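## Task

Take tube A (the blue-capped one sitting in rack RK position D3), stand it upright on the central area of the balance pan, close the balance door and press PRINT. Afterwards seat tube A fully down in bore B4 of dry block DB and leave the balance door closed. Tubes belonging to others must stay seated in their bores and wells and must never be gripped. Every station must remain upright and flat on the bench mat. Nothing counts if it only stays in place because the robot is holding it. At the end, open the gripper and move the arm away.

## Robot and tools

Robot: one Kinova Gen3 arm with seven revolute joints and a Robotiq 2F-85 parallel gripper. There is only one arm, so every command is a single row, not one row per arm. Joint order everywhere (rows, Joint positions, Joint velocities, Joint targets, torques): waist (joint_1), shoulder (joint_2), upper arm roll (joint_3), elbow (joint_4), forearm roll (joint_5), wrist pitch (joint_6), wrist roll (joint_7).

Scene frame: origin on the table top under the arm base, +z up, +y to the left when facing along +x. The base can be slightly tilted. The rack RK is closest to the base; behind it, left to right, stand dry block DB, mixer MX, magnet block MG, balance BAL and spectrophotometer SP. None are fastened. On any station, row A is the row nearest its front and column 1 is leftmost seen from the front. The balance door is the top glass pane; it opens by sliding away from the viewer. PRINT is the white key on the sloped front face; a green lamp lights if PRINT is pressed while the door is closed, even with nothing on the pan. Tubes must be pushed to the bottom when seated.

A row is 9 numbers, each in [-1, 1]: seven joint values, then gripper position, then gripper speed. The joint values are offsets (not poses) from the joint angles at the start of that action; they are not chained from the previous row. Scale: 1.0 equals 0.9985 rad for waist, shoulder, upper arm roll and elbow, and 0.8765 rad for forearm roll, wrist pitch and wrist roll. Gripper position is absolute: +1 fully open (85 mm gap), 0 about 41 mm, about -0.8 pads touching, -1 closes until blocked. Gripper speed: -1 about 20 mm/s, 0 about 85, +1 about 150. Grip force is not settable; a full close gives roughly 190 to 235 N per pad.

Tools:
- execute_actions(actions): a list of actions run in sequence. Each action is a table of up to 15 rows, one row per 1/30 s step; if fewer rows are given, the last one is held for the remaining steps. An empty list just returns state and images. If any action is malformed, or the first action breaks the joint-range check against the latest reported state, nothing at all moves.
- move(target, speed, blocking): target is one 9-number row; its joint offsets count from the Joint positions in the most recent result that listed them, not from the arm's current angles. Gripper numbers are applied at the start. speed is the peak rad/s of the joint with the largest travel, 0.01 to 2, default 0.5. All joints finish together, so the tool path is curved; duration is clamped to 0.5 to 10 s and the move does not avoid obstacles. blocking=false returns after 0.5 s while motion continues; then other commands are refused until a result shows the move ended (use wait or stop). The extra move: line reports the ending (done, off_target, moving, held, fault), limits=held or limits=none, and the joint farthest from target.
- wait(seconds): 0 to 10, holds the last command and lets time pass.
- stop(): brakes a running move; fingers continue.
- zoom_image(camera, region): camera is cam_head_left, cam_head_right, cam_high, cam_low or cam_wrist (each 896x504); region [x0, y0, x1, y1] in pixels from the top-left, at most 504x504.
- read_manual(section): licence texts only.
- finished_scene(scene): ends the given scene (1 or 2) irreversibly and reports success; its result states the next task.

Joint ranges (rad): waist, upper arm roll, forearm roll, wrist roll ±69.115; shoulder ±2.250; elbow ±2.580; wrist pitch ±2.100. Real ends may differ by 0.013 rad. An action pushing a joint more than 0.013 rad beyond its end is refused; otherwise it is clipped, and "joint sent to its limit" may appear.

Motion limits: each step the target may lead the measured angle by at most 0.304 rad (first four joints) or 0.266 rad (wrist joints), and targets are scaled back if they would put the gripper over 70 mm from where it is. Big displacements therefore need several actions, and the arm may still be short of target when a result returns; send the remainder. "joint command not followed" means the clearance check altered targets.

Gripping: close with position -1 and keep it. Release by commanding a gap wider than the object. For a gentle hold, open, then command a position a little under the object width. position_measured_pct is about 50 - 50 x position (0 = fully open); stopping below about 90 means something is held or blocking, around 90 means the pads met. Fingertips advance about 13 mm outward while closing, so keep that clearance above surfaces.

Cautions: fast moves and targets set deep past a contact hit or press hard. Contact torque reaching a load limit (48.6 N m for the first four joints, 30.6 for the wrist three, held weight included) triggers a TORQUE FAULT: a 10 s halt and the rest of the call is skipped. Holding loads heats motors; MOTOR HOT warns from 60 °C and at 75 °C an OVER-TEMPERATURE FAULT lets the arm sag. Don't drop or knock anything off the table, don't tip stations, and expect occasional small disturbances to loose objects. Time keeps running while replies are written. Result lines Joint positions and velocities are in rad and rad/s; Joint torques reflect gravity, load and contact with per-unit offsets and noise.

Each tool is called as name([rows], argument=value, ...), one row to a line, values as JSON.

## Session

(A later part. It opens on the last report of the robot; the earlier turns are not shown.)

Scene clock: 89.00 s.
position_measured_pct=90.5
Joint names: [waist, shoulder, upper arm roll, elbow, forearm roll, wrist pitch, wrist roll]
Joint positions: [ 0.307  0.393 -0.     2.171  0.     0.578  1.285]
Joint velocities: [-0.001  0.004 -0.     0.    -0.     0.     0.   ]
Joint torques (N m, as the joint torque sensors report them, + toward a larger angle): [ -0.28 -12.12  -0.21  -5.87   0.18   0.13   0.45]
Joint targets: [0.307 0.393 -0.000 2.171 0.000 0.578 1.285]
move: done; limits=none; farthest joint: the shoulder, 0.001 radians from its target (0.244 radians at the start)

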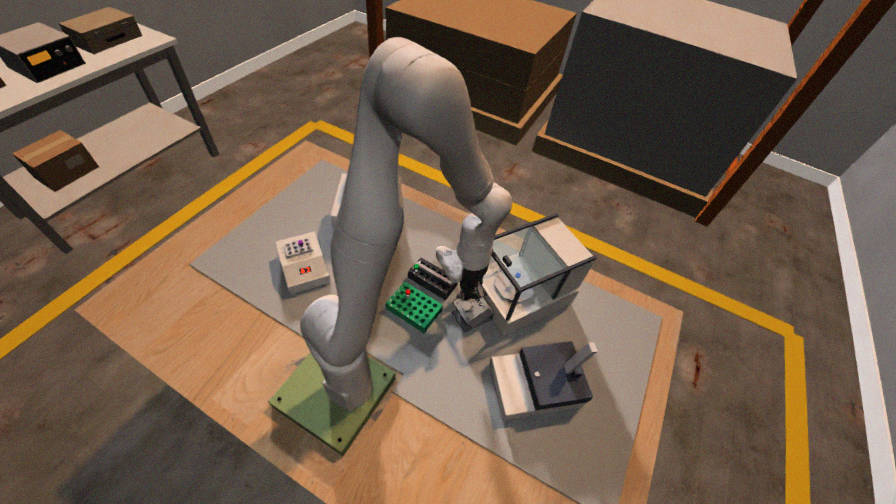

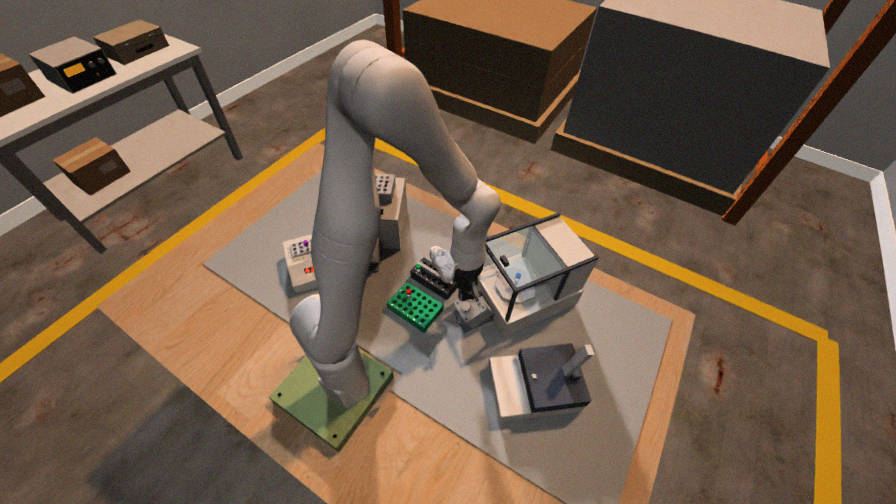

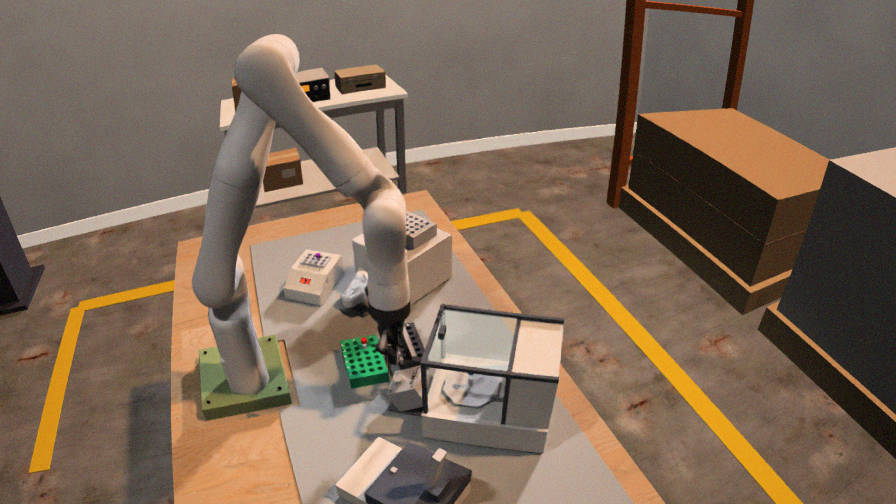

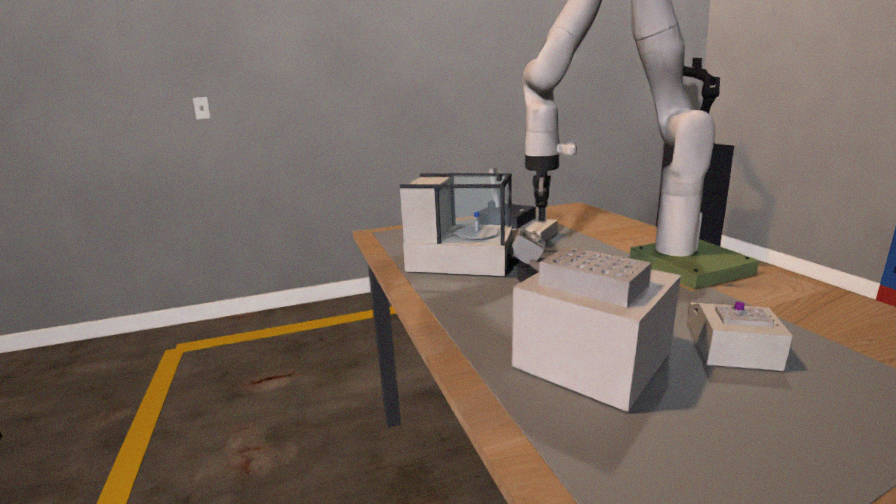

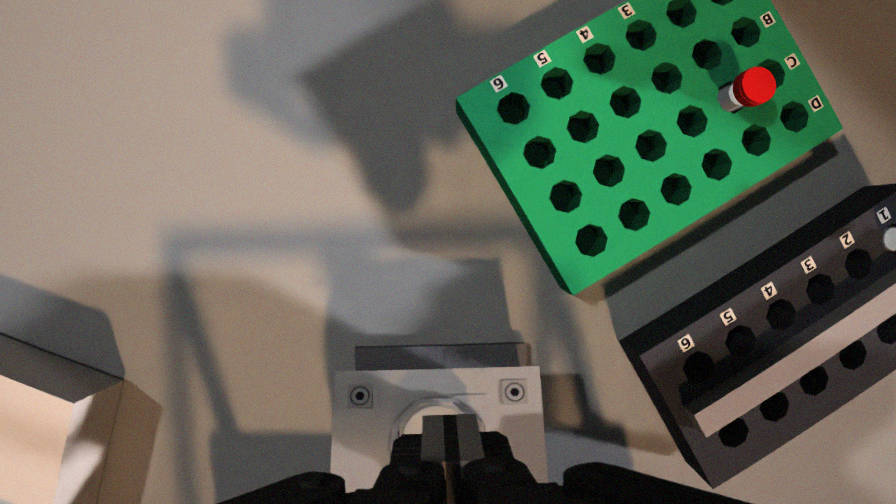

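move(target=[0.010,0.0761,0,0.0302,0,-0.1217,0.0114,-0.85,0], speed=0.2)

zoom_image(camera="cam_low", region=[505,200,565,260])

zoom_image(camera="cam_high", region=[370,340,440,410])

Scene clock: 90.70 s.
position_measured_pct=90.5
Joint names: [waist, shoulder, upper arm roll, elbow, forearm roll, wrist pitch, wrist roll]
Joint positions: [ 0.317  0.469 -0.     2.201  0.     0.471  1.295]
Joint velocities: [ 0.002  0.004  0.    -0.    -0.     0.     0.   ]
Joint torques (N m, as the joint torque sensors report them, + toward a larger angle): [ -0.42 -13.12  -0.92  -4.38   0.31   0.47   0.73]
Joint targets: [0.317 0.469 -0.000 2.201 0.000 0.471 1.295]
move: done; limits=none; farthest joint: the waist, 0.000 radians from its target (0.010 radians at the start)

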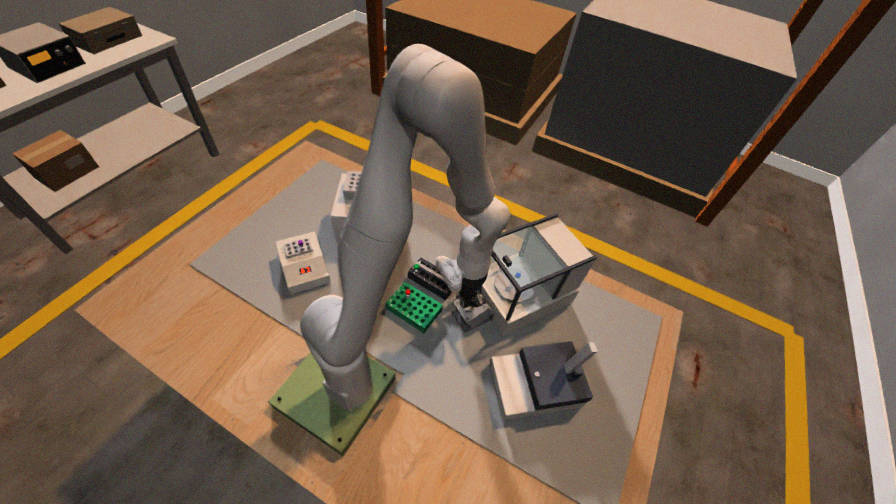

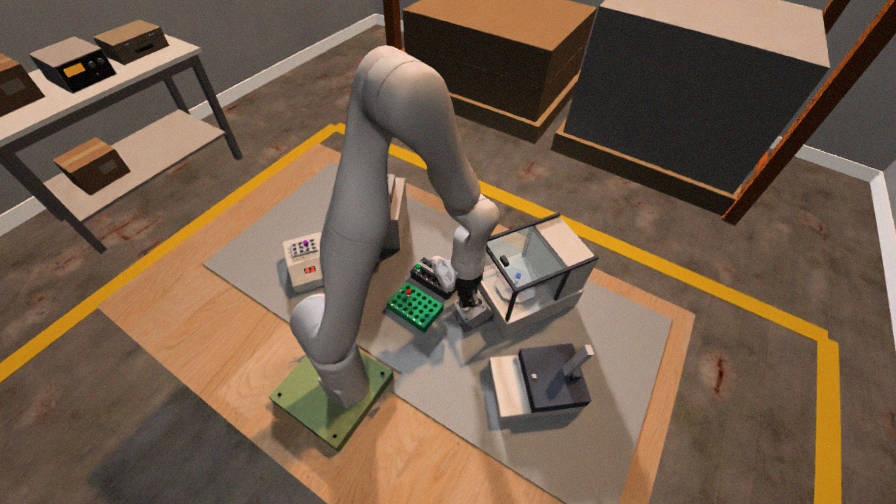

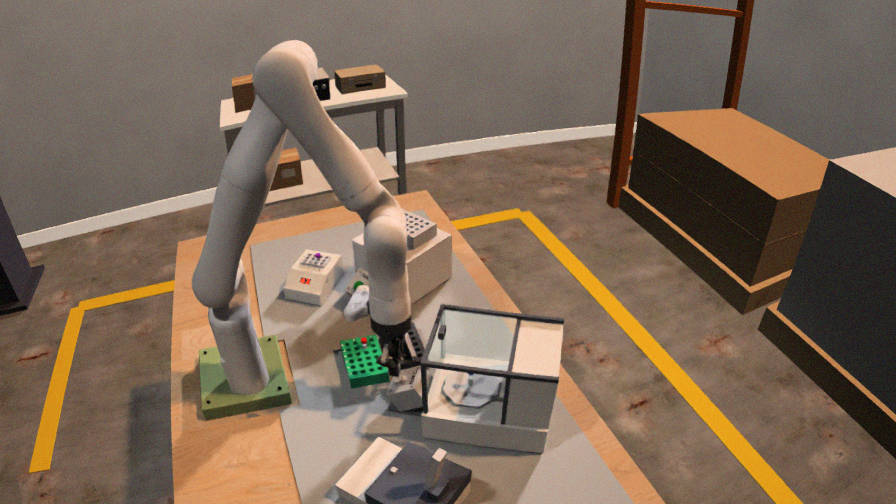

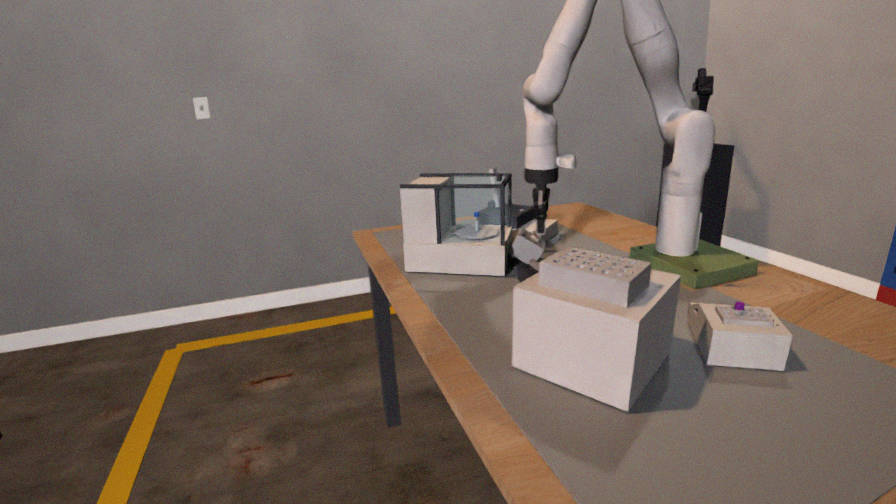

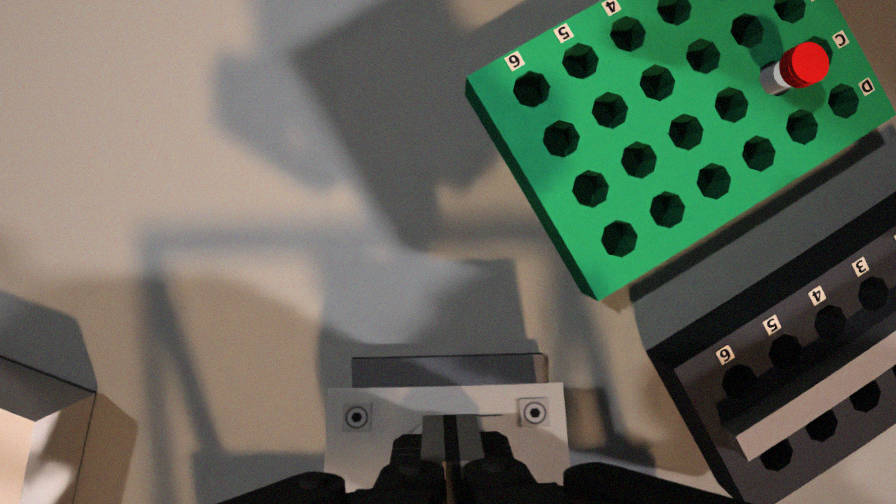

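Region (505, 200, 565, 260) of cam_low's 896x504 image, scaled by 8.400, with more detail than that image has.

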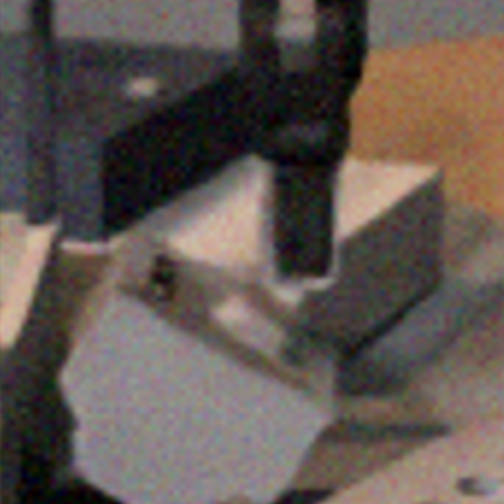

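Region (370, 340, 440, 410) of cam_high's 896x504 image, scaled by 7.200, with more detail than that image has.

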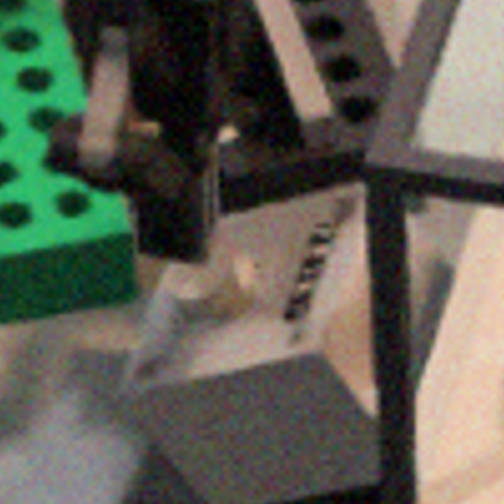

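move(target=[0,0.0210,0,0.0071,0,-0.0321,0,-0.85,0], speed=0.05)

zoom_image(camera="cam_low", region=[505,200,565,260])

Scene clock: 91.87 s.
position_measured_pct=90.5
Joint names: [waist, shoulder, upper arm roll, elbow, forearm roll, wrist pitch, wrist roll]
Joint positions: [ 0.317  0.489 -0.     2.208  0.     0.443  1.295]
Joint velocities: [-0.    -0.    -0.     0.     0.001 -0.001  0.   ]
Joint torques (N m, as the joint torque sensors report them, + toward a larger angle): [  0.19 -13.11   0.12  -4.18   0.18   0.18   0.62]
Joint targets: [0.317 0.490 -0.000 2.208 0.000 0.443 1.295]
move: done; limits=none; farthest joint: the shoulder, 0.001 radians from its target (0.021 radians at the start)

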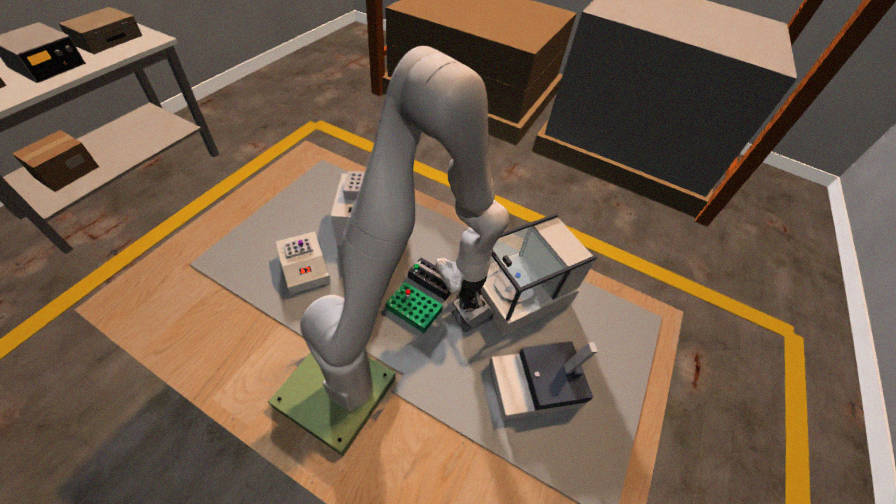

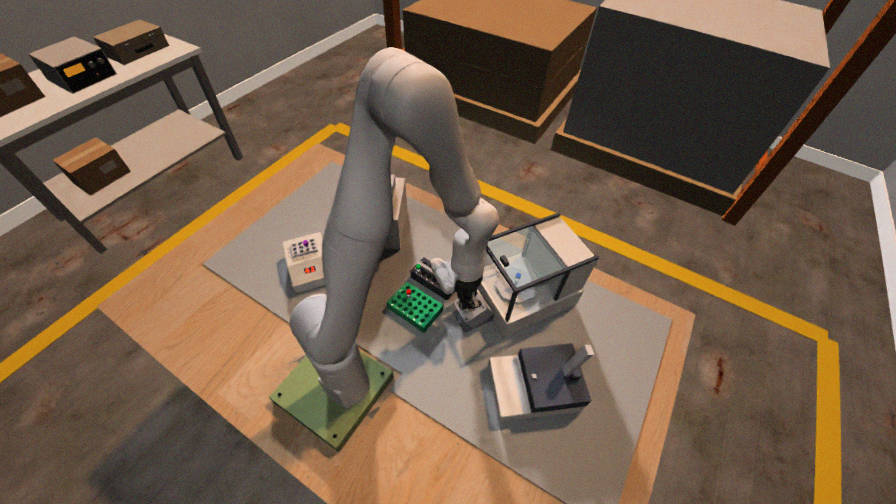

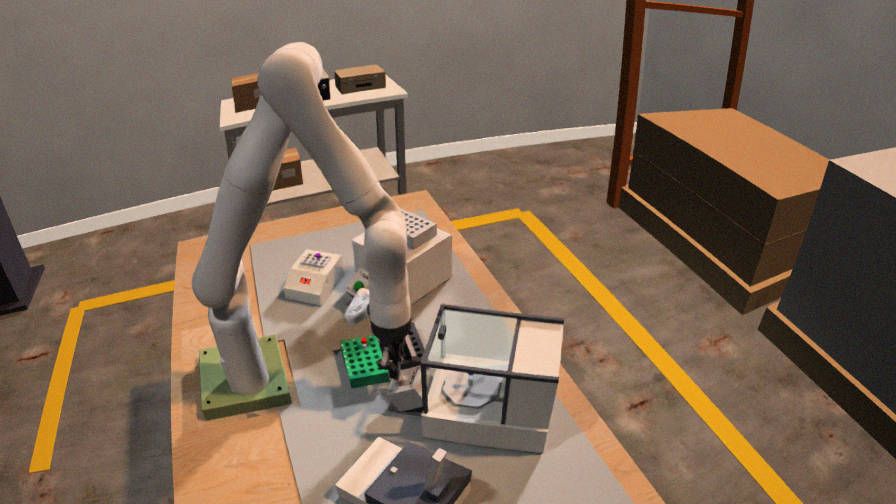

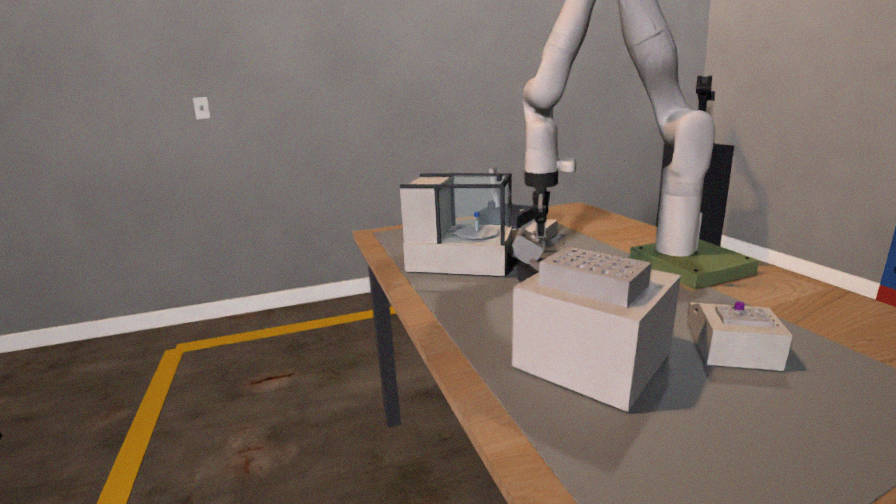

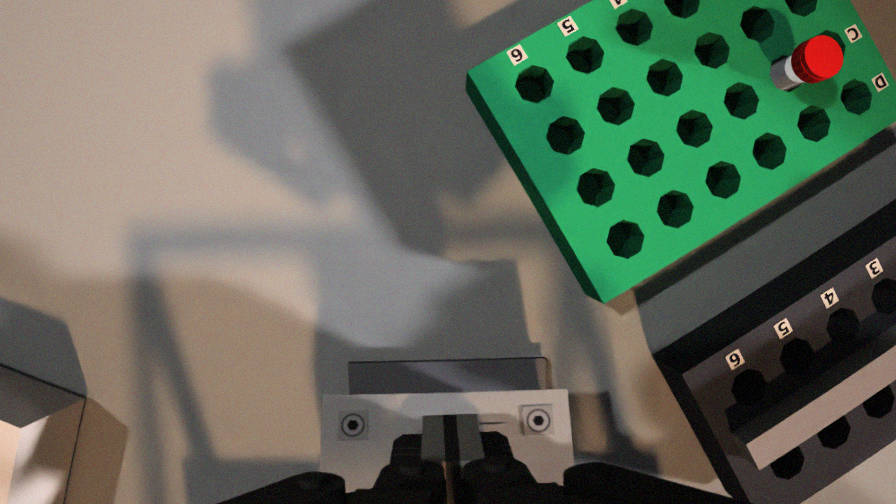

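Region (505, 200, 565, 260) of cam_low's 896x504 image, scaled by 8.400, with more detail than that image has.

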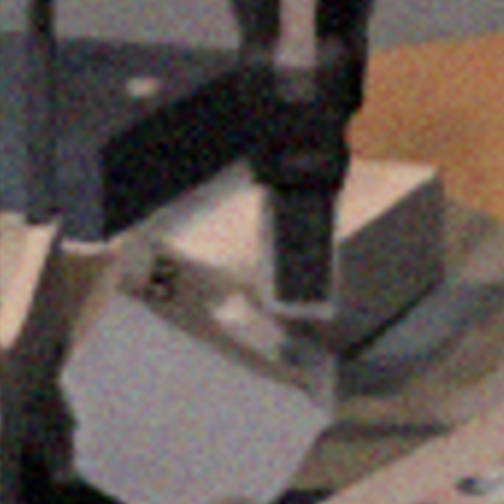

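move(target=[0.002,0.0142,0,-0.0035,0,-0.0114,0.002,-0.85,0], speed=0.025)

zoom_image(camera="cam_high", region=[370,290,490,410])

Scene clock: 92.90 s.
position_measured_pct=90.5
Joint names: [waist, shoulder, upper arm roll, elbow, forearm roll, wrist pitch, wrist roll]
Joint positions: [ 0.318  0.501 -0.001  2.205  0.     0.434  1.297]
Joint velocities: [ 0.001  0.001 -0.001 -0.     0.001  0.     0.   ]
Joint torques (N m, as the joint torque sensors report them, + toward a larger angle): [  0.   -11.77  -0.16  -4.86   0.37  -0.23   0.59]
Joint targets: [0.319 0.504 -0.000 2.205 0.000 0.433 1.297]
move: done; limits=none; farthest joint: the shoulder, 0.002 radians from its target (0.014 radians at the start)

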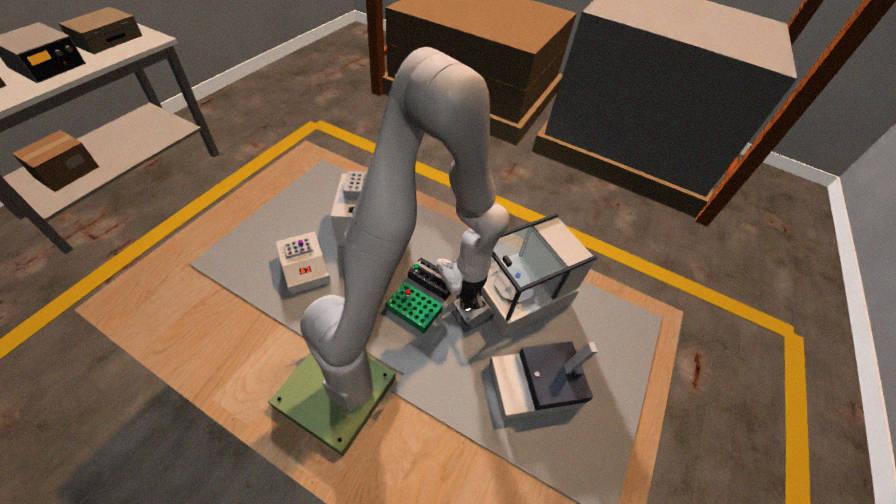

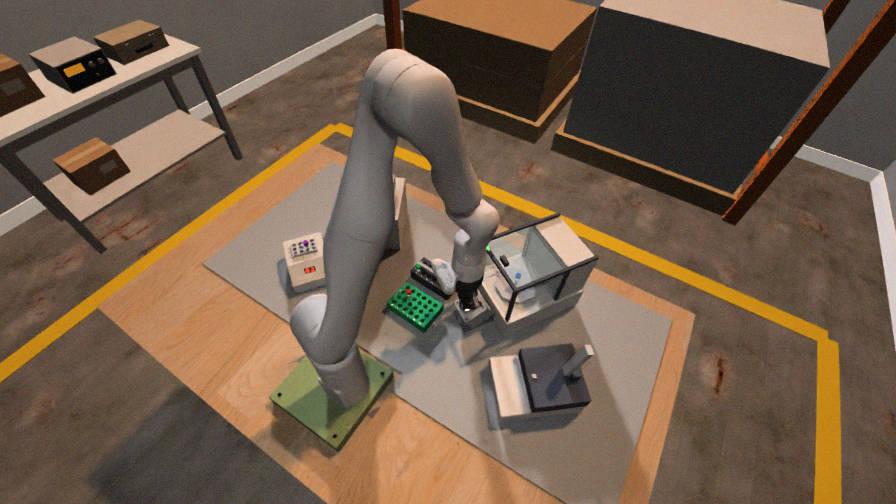

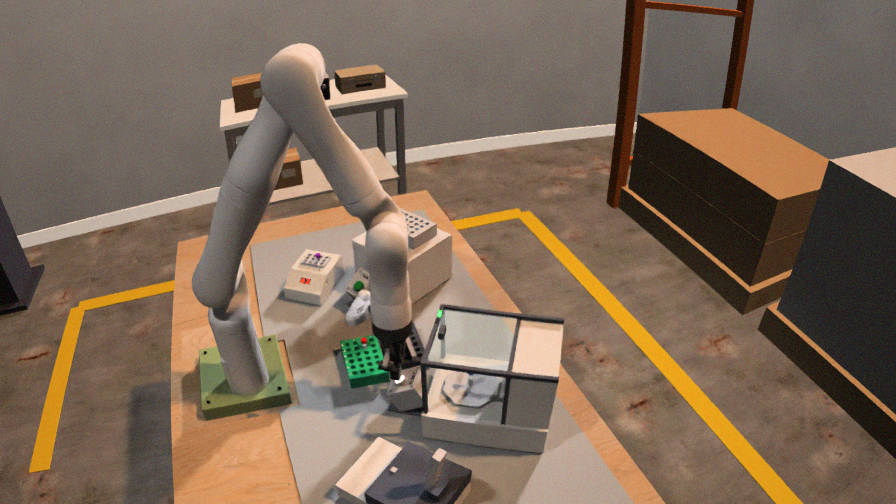

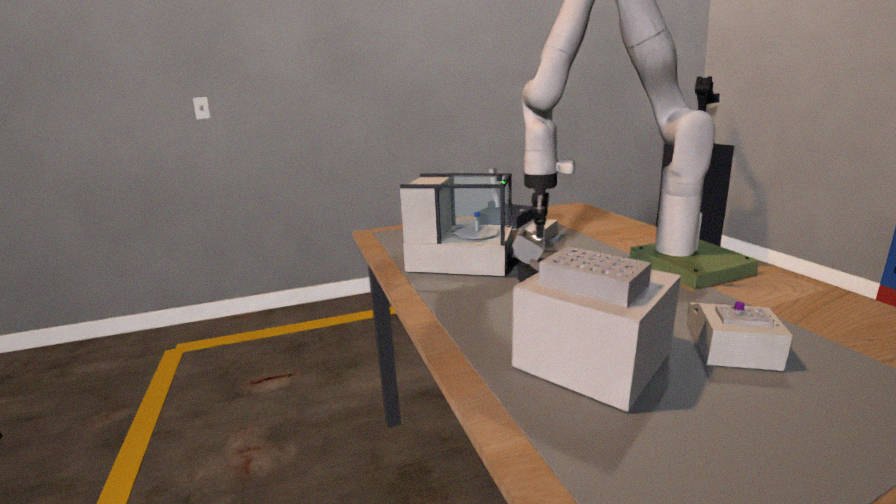

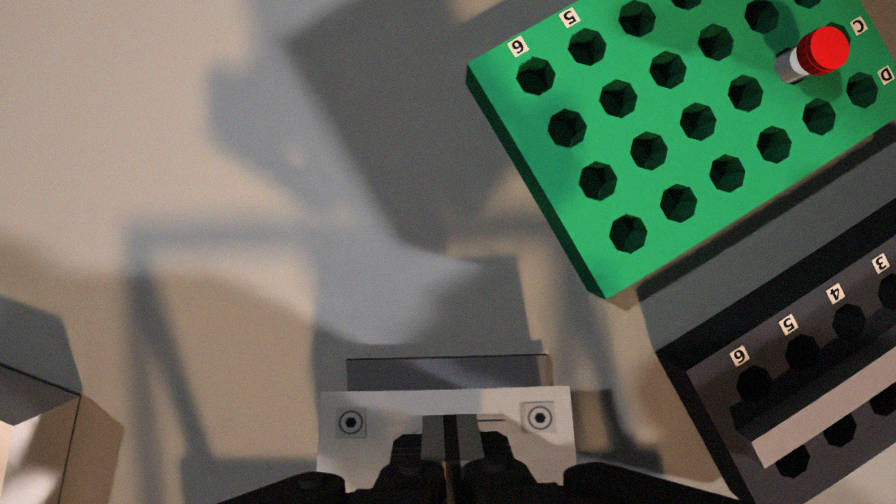

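Region (370, 290, 490, 410) of cam_high's 896x504 image, scaled by 4.200, with more detail than that image has.

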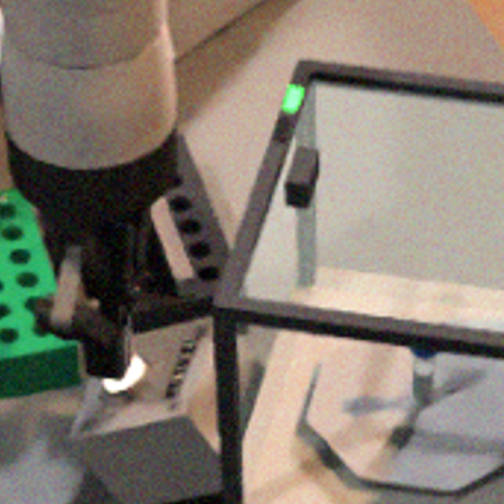

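move(target=[0.0294,-0.2507,0.001,-0.3051,0,0.6349,0.032,-0.85,0], speed=0.65)

move(target=[0.0251,0.0900,0,-0.1221,0,0.0365,0.0285,-0.85,0], speed=0.3)

zoom_image(camera="cam_low", region=[470,140,540,210])

Scene clock: 95.60 s.
position_measured_pct=90.5
Joint names: [waist, shoulder, upper arm roll, elbow, forearm roll, wrist pitch, wrist roll]
Joint positions: [0.348 0.251 0.    1.9   0.    0.991 1.325]
Joint velocities: [ 0.001 -0.    -0.     0.    -0.002  0.003  0.   ]
Joint torques (N m, as the joint torque sensors report them, + toward a larger angle): [  0.31 -12.86   0.08  -8.21   0.16   0.6    0.7 ]
Joint targets: [0.348 0.251 0.000 1.900 0.000 0.991 1.325]
move: done; limits=none; farthest joint: the waist, 0.000 radians from its target (0.029 radians at the start)

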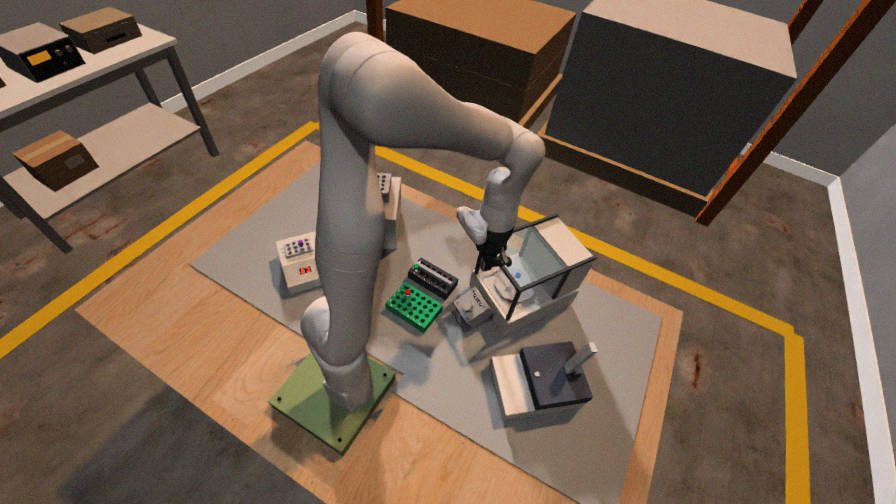

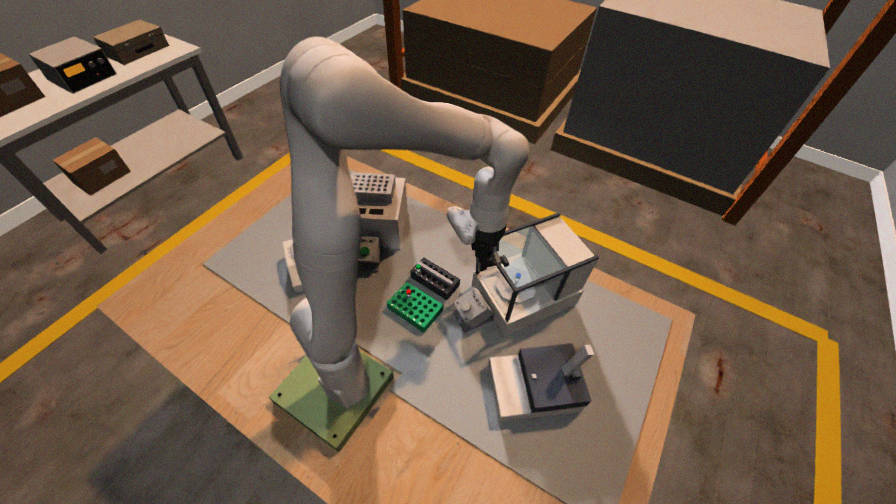

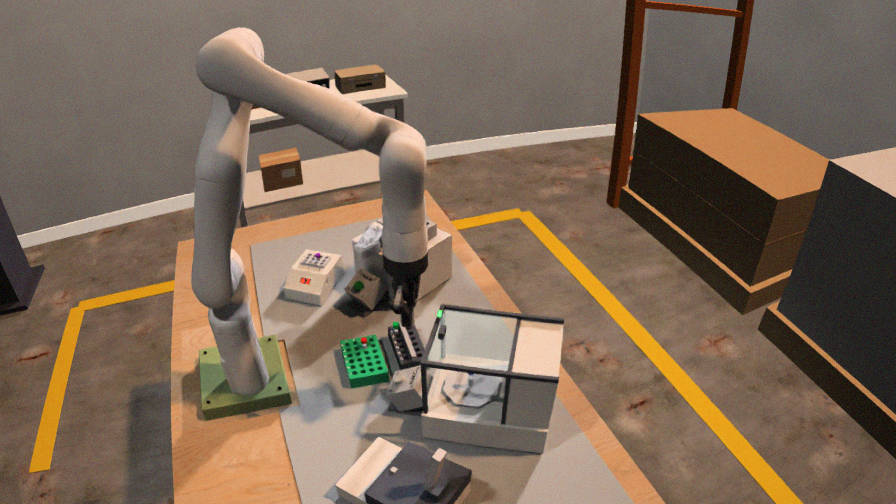

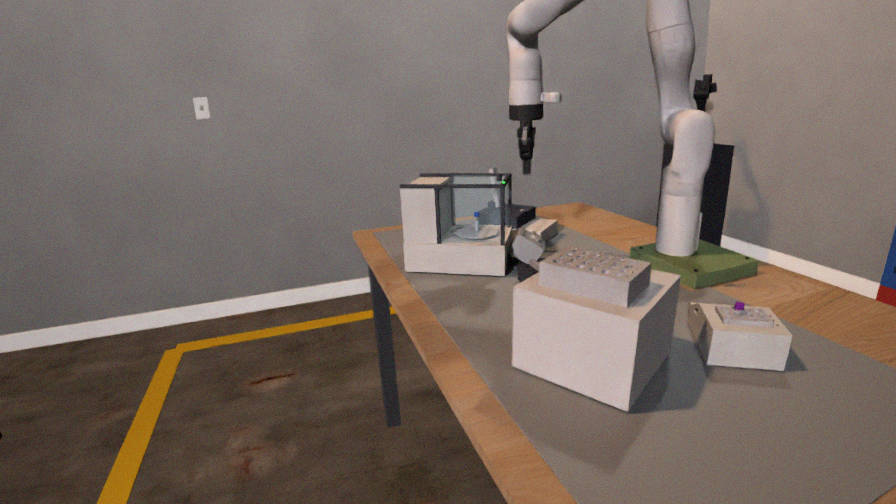

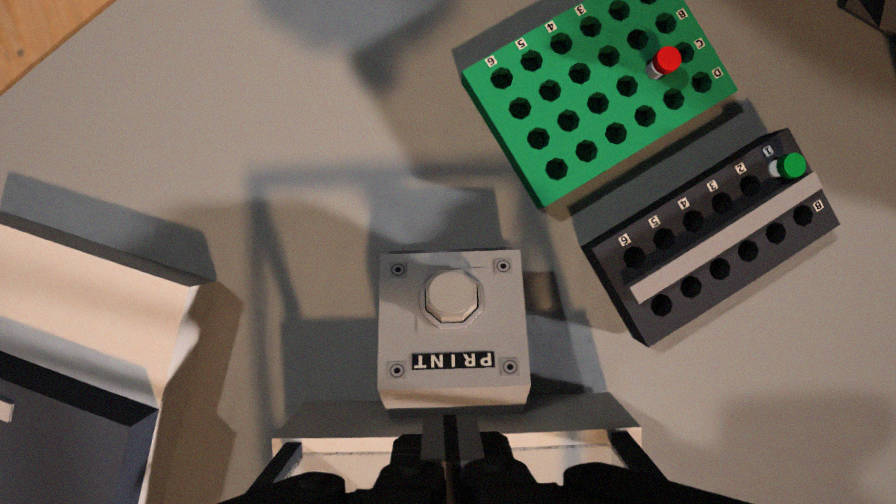

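Scene clock: 96.43 s.
position_measured_pct=90.5
Joint names: [waist, shoulder, upper arm roll, elbow, forearm roll, wrist pitch, wrist roll]
Joint positions: [0.373 0.341 0.    1.779 0.    1.023 1.35 ]
Joint velocities: [ 0.001  0.003 -0.     0.     0.002 -0.001 -0.   ]
Joint torques (N m, as the joint torque sensors report them, + toward a larger angle): [  0.16 -13.96  -0.35  -8.58   0.37   0.27   0.69]
Joint targets: [0.373 0.341 0.000 1.779 0.000 1.023 1.350]
move: done; limits=none; farthest joint: the waist, 0.000 radians from its target (0.025 radians at the start)

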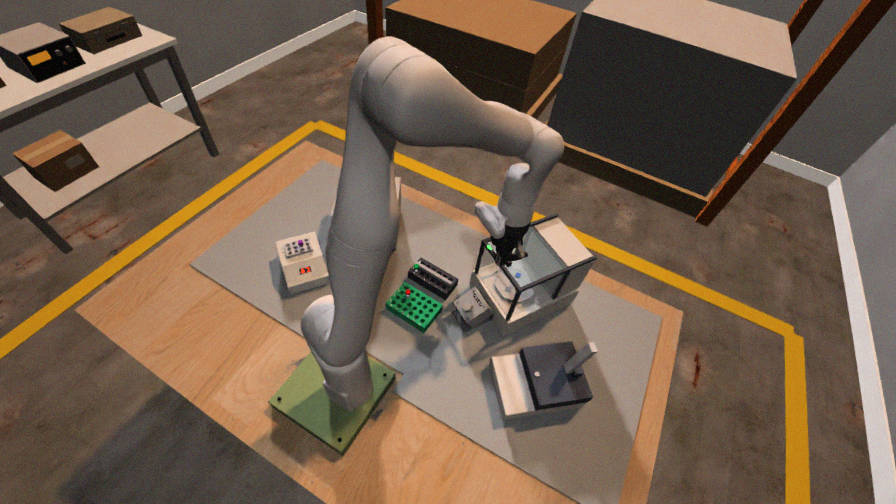

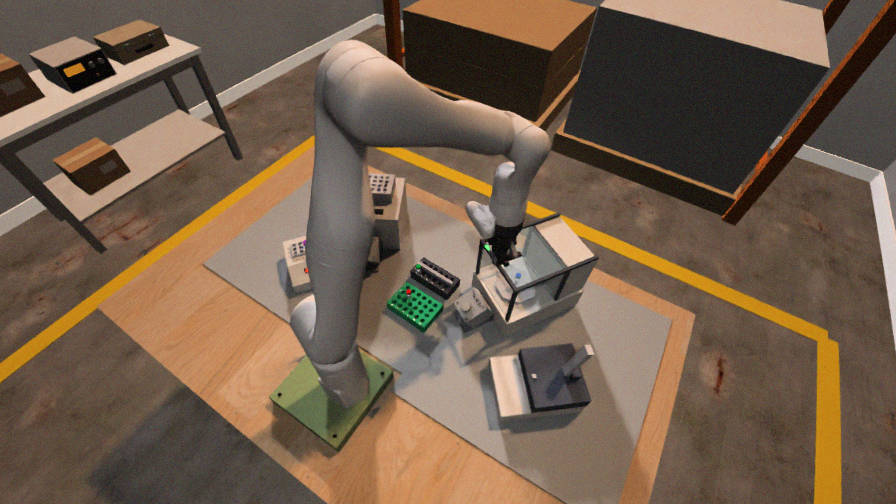

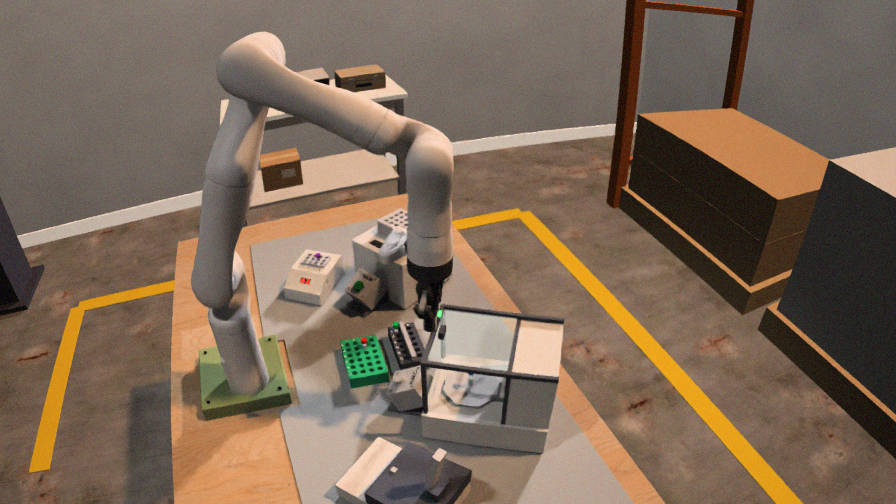

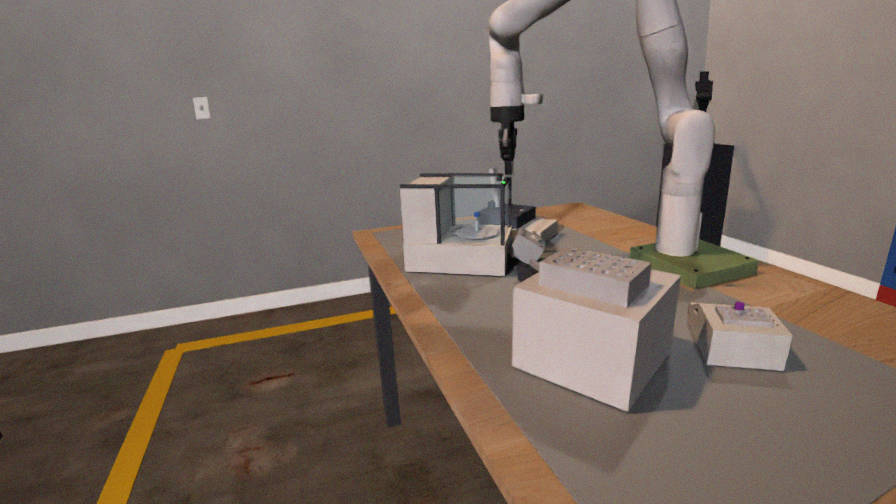

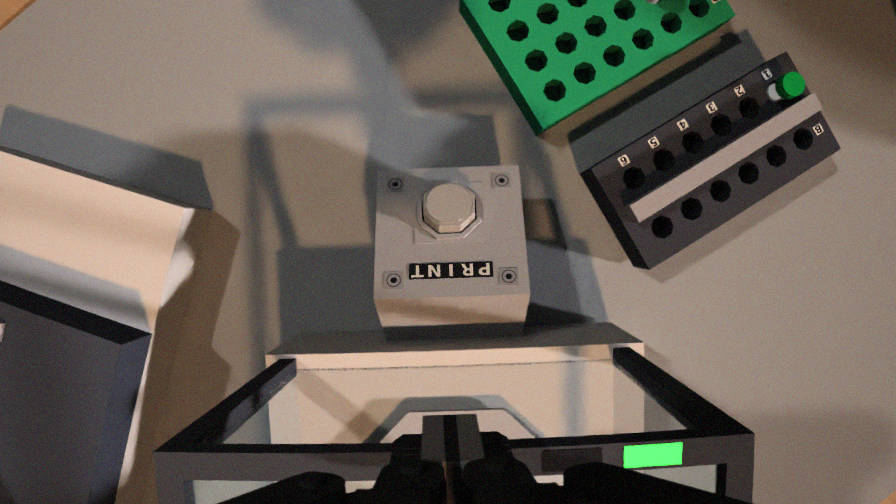

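Region (470, 140, 540, 210) of cam_low's 896x504 image, scaled by 7.200, with more detail than that image has.

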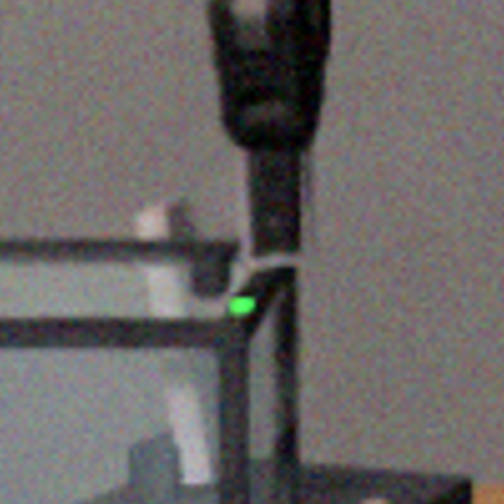

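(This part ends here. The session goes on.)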